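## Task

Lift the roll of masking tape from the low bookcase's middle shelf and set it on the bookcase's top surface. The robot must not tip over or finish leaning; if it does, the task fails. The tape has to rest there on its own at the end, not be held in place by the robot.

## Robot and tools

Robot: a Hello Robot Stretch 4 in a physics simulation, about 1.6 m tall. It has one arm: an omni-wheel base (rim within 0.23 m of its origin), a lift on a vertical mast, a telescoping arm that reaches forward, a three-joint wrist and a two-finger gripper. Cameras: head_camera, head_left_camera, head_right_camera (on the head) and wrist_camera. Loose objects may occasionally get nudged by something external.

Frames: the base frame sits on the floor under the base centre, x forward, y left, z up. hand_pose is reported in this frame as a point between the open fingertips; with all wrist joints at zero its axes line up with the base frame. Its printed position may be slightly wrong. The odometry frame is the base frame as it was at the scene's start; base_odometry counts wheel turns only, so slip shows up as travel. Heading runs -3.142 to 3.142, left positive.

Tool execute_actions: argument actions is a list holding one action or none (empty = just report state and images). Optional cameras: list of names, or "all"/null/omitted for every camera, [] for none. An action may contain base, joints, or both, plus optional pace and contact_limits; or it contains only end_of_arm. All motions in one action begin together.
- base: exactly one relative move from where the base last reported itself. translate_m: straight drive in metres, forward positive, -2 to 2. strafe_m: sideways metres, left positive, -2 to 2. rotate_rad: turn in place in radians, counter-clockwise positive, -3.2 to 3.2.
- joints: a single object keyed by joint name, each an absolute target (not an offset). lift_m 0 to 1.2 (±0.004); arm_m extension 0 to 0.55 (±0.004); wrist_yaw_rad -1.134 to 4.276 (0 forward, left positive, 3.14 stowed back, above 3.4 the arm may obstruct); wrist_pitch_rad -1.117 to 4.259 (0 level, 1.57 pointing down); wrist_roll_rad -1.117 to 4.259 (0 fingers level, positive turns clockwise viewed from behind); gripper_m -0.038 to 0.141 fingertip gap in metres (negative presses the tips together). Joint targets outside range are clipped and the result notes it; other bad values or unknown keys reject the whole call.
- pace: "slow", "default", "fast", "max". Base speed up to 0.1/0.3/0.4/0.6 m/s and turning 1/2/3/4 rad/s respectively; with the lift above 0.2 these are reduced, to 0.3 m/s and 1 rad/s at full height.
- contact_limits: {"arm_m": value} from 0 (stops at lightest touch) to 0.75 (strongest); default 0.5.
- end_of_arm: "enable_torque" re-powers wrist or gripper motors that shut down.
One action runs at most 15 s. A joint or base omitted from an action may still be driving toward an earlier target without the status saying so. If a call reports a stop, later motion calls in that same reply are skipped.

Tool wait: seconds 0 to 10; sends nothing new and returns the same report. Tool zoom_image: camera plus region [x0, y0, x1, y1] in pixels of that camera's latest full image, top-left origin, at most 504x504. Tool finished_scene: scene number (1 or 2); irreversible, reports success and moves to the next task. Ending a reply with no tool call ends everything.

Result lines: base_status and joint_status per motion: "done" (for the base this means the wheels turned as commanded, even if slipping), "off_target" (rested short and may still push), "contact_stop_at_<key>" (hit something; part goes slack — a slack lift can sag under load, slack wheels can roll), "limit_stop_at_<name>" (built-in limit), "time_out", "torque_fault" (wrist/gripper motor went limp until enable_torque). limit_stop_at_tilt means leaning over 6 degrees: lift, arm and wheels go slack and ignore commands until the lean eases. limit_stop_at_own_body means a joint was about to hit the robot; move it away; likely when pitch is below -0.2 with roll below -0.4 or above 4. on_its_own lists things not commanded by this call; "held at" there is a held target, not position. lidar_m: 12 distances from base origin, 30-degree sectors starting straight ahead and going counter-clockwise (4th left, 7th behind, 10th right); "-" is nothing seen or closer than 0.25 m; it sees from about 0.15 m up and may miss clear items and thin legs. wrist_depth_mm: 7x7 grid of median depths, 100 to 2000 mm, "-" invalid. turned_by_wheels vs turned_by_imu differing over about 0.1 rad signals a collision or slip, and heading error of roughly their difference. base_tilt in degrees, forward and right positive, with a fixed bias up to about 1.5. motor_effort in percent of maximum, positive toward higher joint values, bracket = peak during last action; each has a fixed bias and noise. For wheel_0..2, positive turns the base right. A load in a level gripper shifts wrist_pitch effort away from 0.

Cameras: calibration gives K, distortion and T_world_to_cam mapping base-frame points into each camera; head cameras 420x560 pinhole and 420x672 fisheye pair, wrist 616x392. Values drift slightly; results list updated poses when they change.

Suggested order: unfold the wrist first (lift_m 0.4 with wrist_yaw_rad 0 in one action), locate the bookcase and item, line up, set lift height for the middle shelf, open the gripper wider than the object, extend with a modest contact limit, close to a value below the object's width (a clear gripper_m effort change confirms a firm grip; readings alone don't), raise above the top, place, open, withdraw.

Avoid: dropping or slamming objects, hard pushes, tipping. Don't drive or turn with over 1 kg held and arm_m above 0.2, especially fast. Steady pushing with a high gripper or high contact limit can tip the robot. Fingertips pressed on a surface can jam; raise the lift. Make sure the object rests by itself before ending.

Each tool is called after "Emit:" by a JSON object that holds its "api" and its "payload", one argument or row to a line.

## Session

Emit:
{"api": "execute_actions", "payload": {
  "actions": []
}}

Scene clock: 0.00 s.
base_odometry: x=+0.000 y=+0.000 heading=+0.000 (m, m, rad; odometry frame)
turned_by_wheels: +0.000 (rad since the last result)
turned_by_imu: +0.000 (rad since the last result)
base_tilt: forward=+0.7 right=+0.3 (deg)
lidar_m: 0.64 0.69 1.42 2.59 2.73 3.21 3.24 1.26 0.88 0.85 0.93 0.67
base_status: not commanded
joint_positions: lift_m=+0.130 arm_m=-0.002 wrist_yaw_rad=+3.151 wrist_pitch_rad=+0.013 wrist_roll_rad=+0.020 gripper_m=+0.057
joint_status: not commanded
motor_effort: lift_m=+20 arm_m=+0 wrist_yaw_rad=+0 wrist_pitch_rad=-8 wrist_roll_rad=+0 gripper_m=-4 wheel_0=+0 wheel_1=-1 wheel_2=+0 (%)
hand_pose: x=-0.1202 y=+0.0848 z=+0.3042 quat_wxyz=(-0.004, -0.006, +0.010, +1.000) (m; base frame)
wrist_depth_mm: - 136 239 - - - - / - 110 137 - - - - / - 116 141 - - - - / 138 138 278 - - - - / 750 1661 1863 1983 - - - / 820 991 216 1078 202 1098 1138 / 259 281 750 109 741 750 778
pictures: head_camera, head_left_camera, head_right_camera, wrist_camera
camera_calibration (this result's frames):
wrist_camera: T_world_to_cam=[[0.00566371, 0.998623, 0.0521609, -0.108182], [0.0426086, 0.0518734, -0.997744, 0.361143], [-0.999076, 0.00787344, -0.0422562, 0.12249], [0, 0, 0, 1]] pos_world=[0.107602, 0.0883349, 0.371148]
Images, in order (width x height): head_camera 420x560, head_left_camera 420x672, head_right_camera 420x672, wrist_camera 616x392.

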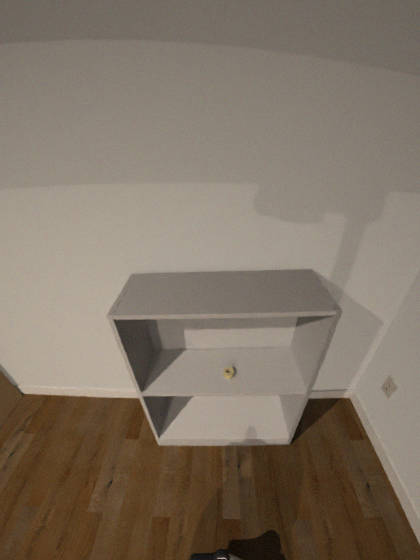

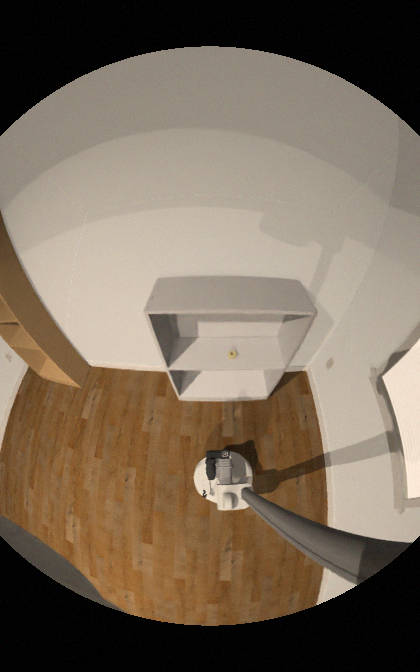

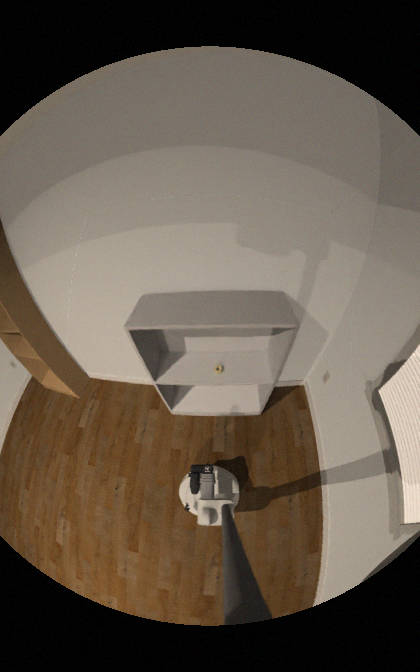

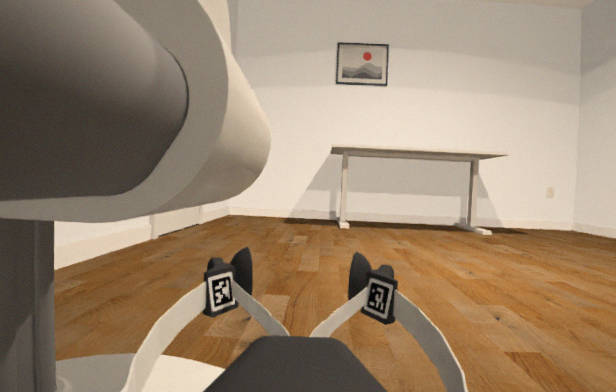

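Emit:
{"api": "execute_actions", "payload": {
  "actions": [
    {"joints": {"lift_m": 0.66, "wrist_yaw_rad": 0, "gripper_m": 0.13, "arm_m": 0.08, "wrist_roll_rad": 0}, "pace": "fast"}
  ],
  "cameras": []
}}

Emit:
{"api": "execute_actions", "payload": {
  "actions": [
    {"joints": {"wrist_pitch_rad": 0.7, "arm_m": 0.2}, "pace": "fast"}
  ],
  "cameras": ["wrist_camera", "head_camera"]
}}

Scene clock: 14.40 s.
base_odometry: x=+0.000 y=+0.000 heading=+0.000 (m, m, rad; odometry frame)
turned_by_wheels: +0.000 (rad since the last result)
turned_by_imu: +0.000 (rad since the last result)
base_tilt: forward=+0.6 right=+0.3 (deg)
lidar_m: 0.65 0.67 1.43 2.59 2.70 3.22 3.28 1.27 0.88 0.84 0.92 0.64
base_status: not commanded
joint_positions: lift_m=+0.660 arm_m=+0.079 wrist_yaw_rad=+0.001 wrist_pitch_rad=+0.013 wrist_roll_rad=+0.000 gripper_m=+0.130
joint_status: all done
motor_effort: lift_m=+22(22) arm_m=+5(8) wrist_yaw_rad=-1(8) wrist_pitch_rad=-7(8) wrist_roll_rad=-2(1) gripper_m=-2(5) wheel_0=+0(0) wheel_1=-1(1) wheel_2=+0(0) (%)
hand_pose: x=+0.5387 y=-0.0872 z=+0.8343 quat_wxyz=(+1.000, +0.000, +0.006, +0.000) (m; base frame)
wrist_depth_mm: 377 373 377 368 353 345 492 / 535 597 569 530 508 473 442 / 574 621 615 609 609 615 480 / 580 634 621 615 609 609 469 / 597 621 621 615 621 615 462 / 615 634 634 627 615 569 452 / 549 580 634 109 627 585 445
pictures: none
No camera images: the call's "cameras" was empty. Leave "cameras" out to get every camera's image.

Scene clock: 15.57 s.
base_odometry: x=+0.000 y=+0.000 heading=+0.000 (m, m, rad; odometry frame)
turned_by_wheels: +0.000 (rad since the last result)
turned_by_imu: +0.000 (rad since the last result)
base_tilt: forward=+0.6 right=+0.3 (deg)
lidar_m: 0.64 0.67 1.42 2.60 2.74 3.21 3.22 1.25 0.88 0.84 0.90 0.68
base_status: not commanded
joint_positions: lift_m=+0.660 arm_m=+0.199 wrist_yaw_rad=+0.000 wrist_pitch_rad=+0.701 wrist_roll_rad=+0.000 gripper_m=+0.130
joint_status: all done
motor_effort: lift_m=+22(22) arm_m=+5(9) wrist_yaw_rad=+0(1) wrist_pitch_rad=-6(7) wrist_roll_rad=-1(0) gripper_m=-2(3) wheel_0=+0(0) wheel_1=-1(1) wheel_2=+0(0) (%)
hand_pose: x=+0.5905 y=-0.0874 z=+0.6518 quat_wxyz=(+0.939, +0.000, +0.344, +0.000) (m; base frame)
wrist_depth_mm: 462 462 455 442 439 439 430 / 508 508 500 500 492 480 466 / 449 455 466 477 488 504 466 / 370 379 387 382 404 413 418 / 539 340 342 343 343 347 353 / 615 750 768 809 788 544 439 / 627 707 732 109 768 574 473
pictures: head_camera, wrist_camera
camera_calibration (this result's frames):
wrist_camera: T_world_to_cam=[[0.0343396, -0.997323, 0.0645531, -0.157864], [-0.666565, -0.0709818, -0.74206, 0.927989], [0.744655, -0.0175468, -0.667218, 0.224092], [0, 0, 0, 1]] pos_world=[0.457115, -0.0876391, 0.848332]
Images, in order (width x height): head_camera 420x560, wrist_camera 616x392.

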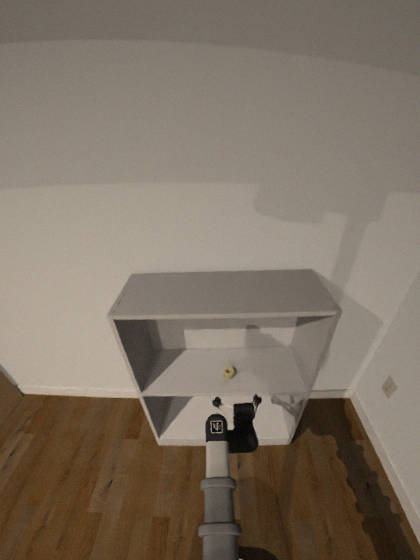

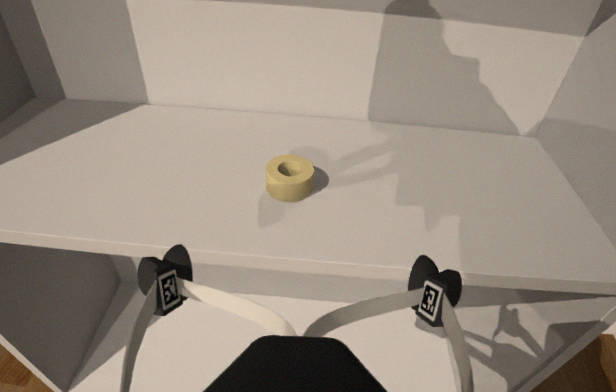

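Emit:
{"api": "execute_actions", "payload": {
  "actions": [
    {"base": {"strafe_m": 0.015}, "joints": {"arm_m": 0.372, "lift_m": 0.632}, "pace": "fast", "contact_limits": {"arm_m": 0.15}}
  ],
  "cameras": ["wrist_camera", "head_camera"]
}}

Scene clock: 29.17 s.
base_odometry: x=+0.000 y=+0.015 heading=+0.000 (m, m, rad; odometry frame)
turned_by_wheels: +0.000 (rad since the last result)
turned_by_imu: +0.000 (rad since the last result)
base_tilt: forward=+0.7 right=+0.3 (deg)
lidar_m: 0.64 0.66 1.43 2.59 2.69 3.22 3.30 1.29 0.90 0.86 0.93 0.65
base_status: done
joint_positions: lift_m=+0.632 arm_m=+0.371 wrist_yaw_rad=+0.000 wrist_pitch_rad=+0.702 wrist_roll_rad=+0.000 gripper_m=+0.130
joint_status: all done
motor_effort: lift_m=+17(20) arm_m=+5(3) wrist_yaw_rad=-2(1) wrist_pitch_rad=-5(7) wrist_roll_rad=-2(1) gripper_m=-3(1) wheel_0=+0(7) wheel_1=+0(11) wheel_2=+0(2) (%)
contact_limits: arm_m 0.15
hand_pose: x=+0.7624 y=-0.0874 z=+0.6243 quat_wxyz=(+0.939, +0.000, +0.344, +0.000) (m; base frame)
wrist_depth_mm: 296 296 287 285 281 278 274 / 329 325 320 314 307 303 300 / 368 368 357 351 347 340 338 / 329 334 347 349 357 364 362 / 285 287 294 301 306 310 314 / 248 243 244 240 250 262 271 / 220 224 230 109 238 236 239
pictures: head_camera, wrist_camera
camera_calibration (this result's frames):
wrist_camera: T_world_to_cam=[[0.0344604, -0.997319, 0.0645593, -0.162063], [-0.666687, -0.0710641, -0.741943, 1.02216], [0.744541, -0.0174732, -0.667348, 0.077838], [0, 0, 0, 1]] pos_world=[0.629094, -0.0876294, 0.820794]
Images, in order (width x height): head_camera 420x560, wrist_camera 616x392.

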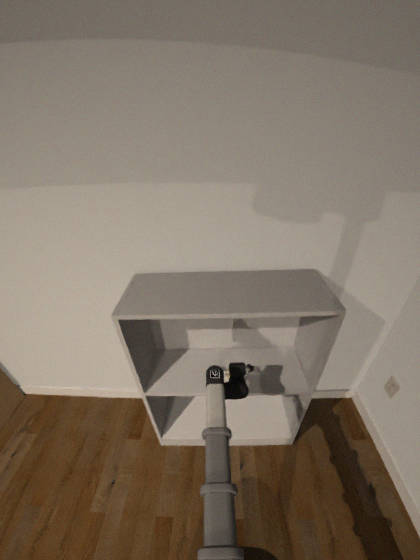

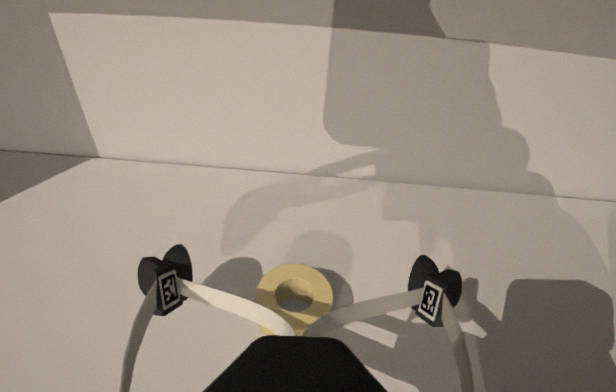

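Emit:
{"api": "execute_actions", "payload": {
  "actions": [
    {"joints": {"lift_m": 0.613, "gripper_m": 0.075}}
  ],
  "cameras": ["wrist_camera"]
}}

Scene clock: 33.90 s.
base_odometry: x=+0.000 y=+0.015 heading=+0.000 (m, m, rad; odometry frame)
turned_by_wheels: +0.000 (rad since the last result)
turned_by_imu: +0.000 (rad since the last result)
base_tilt: forward=+0.6 right=+0.3 (deg)
lidar_m: 0.63 0.69 1.41 2.59 2.70 3.21 3.31 1.26 0.90 0.87 0.93 0.67
base_status: not commanded
joint_positions: lift_m=+0.613 arm_m=+0.371 wrist_yaw_rad=+0.000 wrist_pitch_rad=+0.702 wrist_roll_rad=+0.000 gripper_m=+0.075
joint_status: all done
motor_effort: lift_m=+16(14) arm_m=+5(5) wrist_yaw_rad=+0(0) wrist_pitch_rad=-6(5) wrist_roll_rad=+1(1) gripper_m=-4(10) wheel_0=+0(0) wheel_1=+0(1) wheel_2=+0(0) (%)
hand_pose: x=+0.7624 y=-0.0874 z=+0.6053 quat_wxyz=(+0.939, +0.000, +0.344, +0.000) (m; base frame)
wrist_depth_mm: 296 294 290 283 282 276 274 / 330 322 320 317 310 303 300 / 355 353 351 353 347 342 336 / 304 309 315 324 329 340 342 / 260 264 268 272 279 285 287 / 227 230 216 216 202 247 248 / 203 204 212 109 216 217 221
pictures: wrist_camera
camera_calibration (this result's frames):
wrist_camera: T_world_to_cam=[[0.0344605, -0.997319, 0.0645593, -0.160838], [-0.666687, -0.0710641, -0.741943, 1.00808], [0.744541, -0.0174731, -0.667348, 0.0651729], [0, 0, 0, 1]] pos_world=[0.629095, -0.0876294, 0.801817]
Images, in order (width x height): wrist_camera 616x392.

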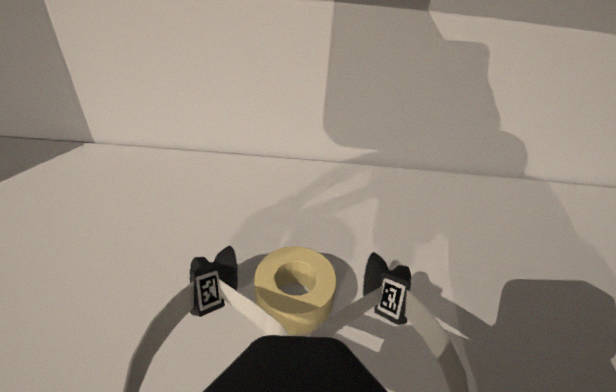

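Emit:
{"api": "execute_actions", "payload": {
  "actions": [
    {"joints": {"gripper_m": 0.028}}
  ],
  "cameras": ["wrist_camera"]
}}

Scene clock: 43.30 s.
base_odometry: x=+0.000 y=+0.015 heading=+0.000 (m, m, rad; odometry frame)
turned_by_wheels: +0.000 (rad since the last result)
turned_by_imu: +0.000 (rad since the last result)
base_tilt: forward=+0.7 right=+0.3 (deg)
lidar_m: 0.63 0.69 1.41 2.59 2.72 3.23 3.32 1.28 0.92 0.87 0.94 0.66
base_status: not commanded
joint_positions: lift_m=+0.613 arm_m=+0.371 wrist_yaw_rad=+0.000 wrist_pitch_rad=+0.702 wrist_roll_rad=+0.000 gripper_m=+0.028
joint_status: all done
motor_effort: lift_m=+16(16) arm_m=+5(5) wrist_yaw_rad=-1(1) wrist_pitch_rad=-6(5) wrist_roll_rad=-3(1) gripper_m=-11(10) wheel_0=+0(0) wheel_1=+0(0) wheel_2=+0(0) (%)
hand_pose: x=+0.7624 y=-0.0874 z=+0.6053 quat_wxyz=(+0.939, +0.000, +0.344, +0.000) (m; base frame)
wrist_depth_mm: 296 296 290 285 282 276 276 / 330 325 320 317 309 304 300 / 353 357 355 355 347 340 336 / 303 309 317 322 329 338 343 / 259 264 270 273 281 286 289 / 228 230 196 213 191 247 248 / 202 203 212 109 217 216 220
pictures: wrist_camera
camera_calibration (this result's frames):
wrist_camera: T_world_to_cam=[[0.0344609, -0.997319, 0.0645592, -0.160838], [-0.666689, -0.0710644, -0.74194, 1.00808], [0.744539, -0.017473, -0.66735, 0.065176], [0, 0, 0, 1]] pos_world=[0.629095, -0.0876294, 0.801817]
Images, in order (width x height): wrist_camera 616x392.

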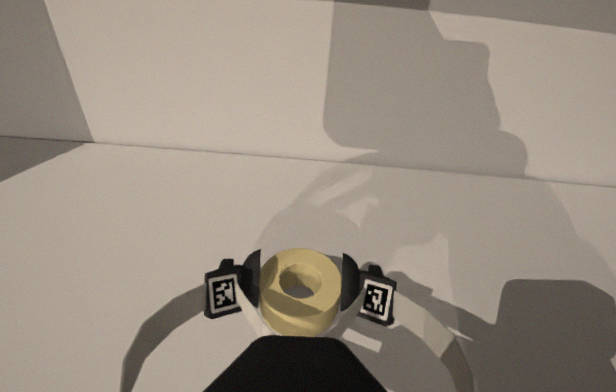

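Emit:
{"api": "execute_actions", "payload": {
  "actions": [
    {"joints": {"lift_m": 1.15, "arm_m": 0.17}, "pace": "fast"}
  ],
  "cameras": ["wrist_camera"]
}}

Scene clock: 50.23 s.
base_odometry: x=+0.000 y=+0.015 heading=+0.000 (m, m, rad; odometry frame)
turned_by_wheels: +0.000 (rad since the last result)
turned_by_imu: +0.000 (rad since the last result)
base_tilt: forward=+0.6 right=+0.3 (deg)
lidar_m: 0.63 0.67 1.45 2.59 2.70 3.21 3.33 1.25 0.92 0.87 0.94 0.67
base_status: not commanded
joint_positions: lift_m=+1.150 arm_m=+0.171 wrist_yaw_rad=+0.000 wrist_pitch_rad=+0.702 wrist_roll_rad=+0.000 gripper_m=+0.028
joint_status: all done
motor_effort: lift_m=+23(26) arm_m=-4(6) wrist_yaw_rad=+0(1) wrist_pitch_rad=-7(8) wrist_roll_rad=+0(0) gripper_m=-11(11) wheel_0=+0(0) wheel_1=+0(0) wheel_2=+0(0) (%)
hand_pose: x=+0.5620 y=-0.0874 z=+1.1417 quat_wxyz=(+0.939, +0.000, +0.344, +0.000) (m; base frame)
wrist_depth_mm: 544 539 530 512 508 500 488 / 580 569 569 564 554 549 539 / 462 473 484 488 512 525 574 / 382 392 399 410 418 427 439 / 564 788 366 355 366 368 373 / 603 778 195 213 192 661 480 / 683 723 741 109 759 564 1042
pictures: wrist_camera
camera_calibration (this result's frames):
wrist_camera: T_world_to_cam=[[0.0342562, -0.997327, 0.0645454, -0.188479], [-0.667003, -0.0709101, -0.741673, 1.27228], [0.744267, -0.017645, -0.667649, 0.572862], [0, 0, 0, 1]] pos_world=[0.428707, -0.0876495, 1.33825]
Images, in order (width x height): wrist_camera 616x392.

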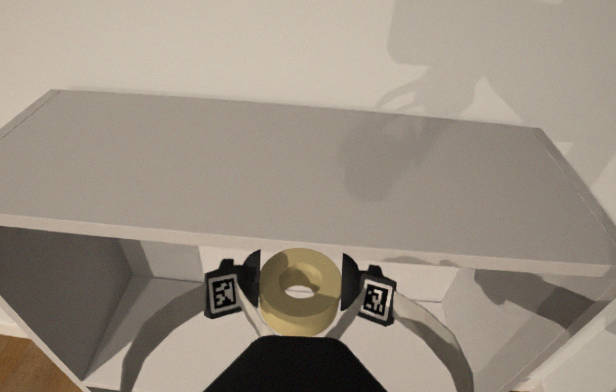

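Emit:
{"api": "execute_actions", "payload": {
  "actions": [
    {"joints": {"lift_m": 1.112, "arm_m": 0.39}, "pace": "fast", "contact_limits": {"arm_m": 0.15}}
  ],
  "cameras": ["wrist_camera"]
}}

Scene clock: 55.27 s.
base_odometry: x=+0.000 y=+0.015 heading=+0.000 (m, m, rad; odometry frame)
turned_by_wheels: +0.000 (rad since the last result)
turned_by_imu: +0.000 (rad since the last result)
base_tilt: forward=+0.5 right=+0.4 (deg)
lidar_m: 0.63 0.67 1.44 2.59 2.69 3.22 3.30 1.26 0.93 0.87 0.92 0.68
base_status: not commanded
joint_positions: lift_m=+1.112 arm_m=+0.389 wrist_yaw_rad=+0.000 wrist_pitch_rad=+0.702 wrist_roll_rad=+0.000 gripper_m=+0.028
joint_status: all done
motor_effort: lift_m=+17(23) arm_m=+5(4) wrist_yaw_rad=-1(0) wrist_pitch_rad=-6(7) wrist_roll_rad=+0(2) gripper_m=-10(12) wheel_0=+0(0) wheel_1=+0(0) wheel_2=+0(0) (%)
contact_limits: arm_m 0.15
hand_pose: x=+0.7804 y=-0.0874 z=+1.1042 quat_wxyz=(+0.939, +0.000, +0.344, +0.000) (m; base frame)
wrist_depth_mm: 322 319 315 307 301 297 294 / 359 353 347 342 334 327 322 / 399 394 392 382 375 368 357 / 330 338 343 351 355 368 373 / 281 287 293 298 306 312 314 / 248 252 196 214 191 267 271 / 220 221 230 109 237 235 239
pictures: wrist_camera
camera_calibration (this result's frames):
wrist_camera: T_world_to_cam=[[0.0345144, -0.997316, 0.0645665, -0.19371], [-0.666817, -0.0711025, -0.741822, 1.3902], [0.744422, -0.0174505, -0.667481, 0.384976], [0, 0, 0, 1]] pos_world=[0.647109, -0.0876256, 1.30075]
Images, in order (width x height): wrist_camera 616x392.

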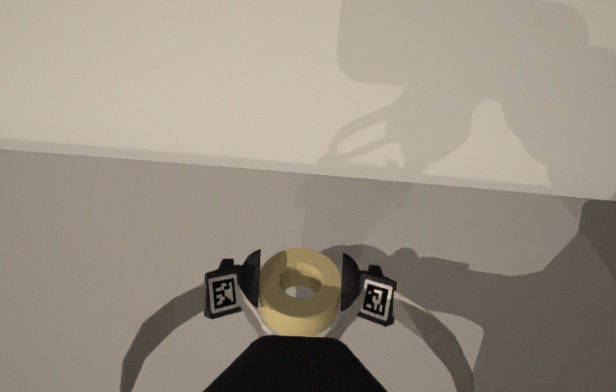

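Emit:
{"api": "execute_actions", "payload": {
  "actions": [
    {"joints": {"lift_m": 1.094}}
  ],
  "cameras": []
}}

Emit:
{"api": "execute_actions", "payload": {
  "actions": [
    {"joints": {"gripper_m": 0.09}}
  ],
  "cameras": ["wrist_camera"]
}}

Scene clock: 60.43 s.
base_odometry: x=+0.000 y=+0.015 heading=+0.000 (m, m, rad; odometry frame)
turned_by_wheels: +0.000 (rad since the last result)
turned_by_imu: +0.000 (rad since the last result)
base_tilt: forward=+0.6 right=+0.3 (deg)
lidar_m: 0.64 0.66 1.44 2.59 2.69 3.21 3.30 1.26 0.88 0.86 0.94 0.67
base_status: not commanded
joint_positions: lift_m=+1.094 arm_m=+0.389 wrist_yaw_rad=+0.000 wrist_pitch_rad=+0.702 wrist_roll_rad=+0.000 gripper_m=+0.028
joint_status: all done
motor_effort: lift_m=+16(16) arm_m=+5(5) wrist_yaw_rad=+0(1) wrist_pitch_rad=-7(6) wrist_roll_rad=-1(3) gripper_m=-11(12) wheel_0=+0(0) wheel_1=+0(0) wheel_2=+0(0) (%)
hand_pose: x=+0.7804 y=-0.0874 z=+1.0862 quat_wxyz=(+0.939, +0.000, +0.344, +0.000) (m; base frame)
wrist_depth_mm: 324 319 315 306 303 300 294 / 364 353 347 343 334 325 319 / 373 379 377 373 373 368 359 / 306 312 317 324 332 340 345 / 259 267 271 273 282 286 289 / 228 232 196 213 192 247 249 / 204 203 212 109 218 217 221
pictures: none
No camera images: the call's "cameras" was empty. Leave "cameras" out to get every camera's image.

Scene clock: 61.87 s.
base_odometry: x=+0.000 y=+0.015 heading=+0.000 (m, m, rad; odometry frame)
turned_by_wheels: +0.000 (rad since the last result)
turned_by_imu: +0.000 (rad since the last result)
base_tilt: forward=+0.6 right=+0.3 (deg)
lidar_m: 0.63 0.68 1.41 2.58 2.70 3.23 3.32 1.27 0.89 0.86 0.90 0.66
base_status: not commanded
joint_positions: lift_m=+1.094 arm_m=+0.389 wrist_yaw_rad=+0.000 wrist_pitch_rad=+0.702 wrist_roll_rad=+0.000 gripper_m=+0.090
joint_status: all done
motor_effort: lift_m=+16(16) arm_m=+5(4) wrist_yaw_rad=-1(1) wrist_pitch_rad=-7(8) wrist_roll_rad=-1(1) gripper_m=-1(11) wheel_0=+0(0) wheel_1=+0(0) wheel_2=+0(0) (%)
hand_pose: x=+0.7804 y=-0.0874 z=+1.0862 quat_wxyz=(+0.939, +0.000, +0.344, +0.000) (m; base frame)
wrist_depth_mm: 320 320 312 307 301 296 293 / 362 351 351 342 334 327 320 / 375 379 382 375 373 366 359 / 304 312 317 327 330 338 347 / 259 266 270 276 281 286 290 / 229 230 224 217 219 249 249 / 204 203 213 108 218 217 222
pictures: wrist_camera
camera_calibration (this result's frames):
wrist_camera: T_world_to_cam=[[0.034515, -0.997316, 0.0645663, -0.19255], [-0.666821, -0.0711026, -0.741818, 1.37686], [0.744418, -0.0174503, -0.667485, 0.372985], [0, 0, 0, 1]] pos_world=[0.64711, -0.0876255, 1.28278]
Images, in order (width x height): wrist_camera 616x392.

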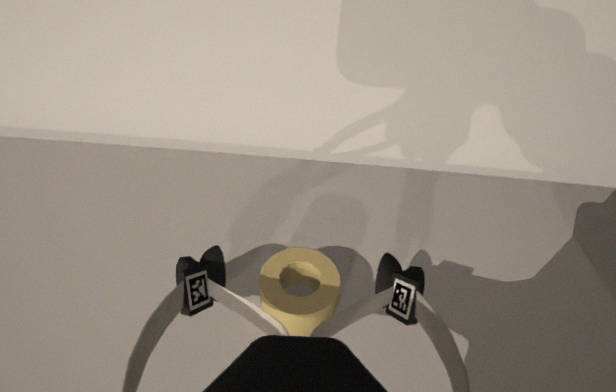

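Emit:
{"api": "finished_scene", "payload": {
  "scene": 2
}}

The scene is finished: the task was done.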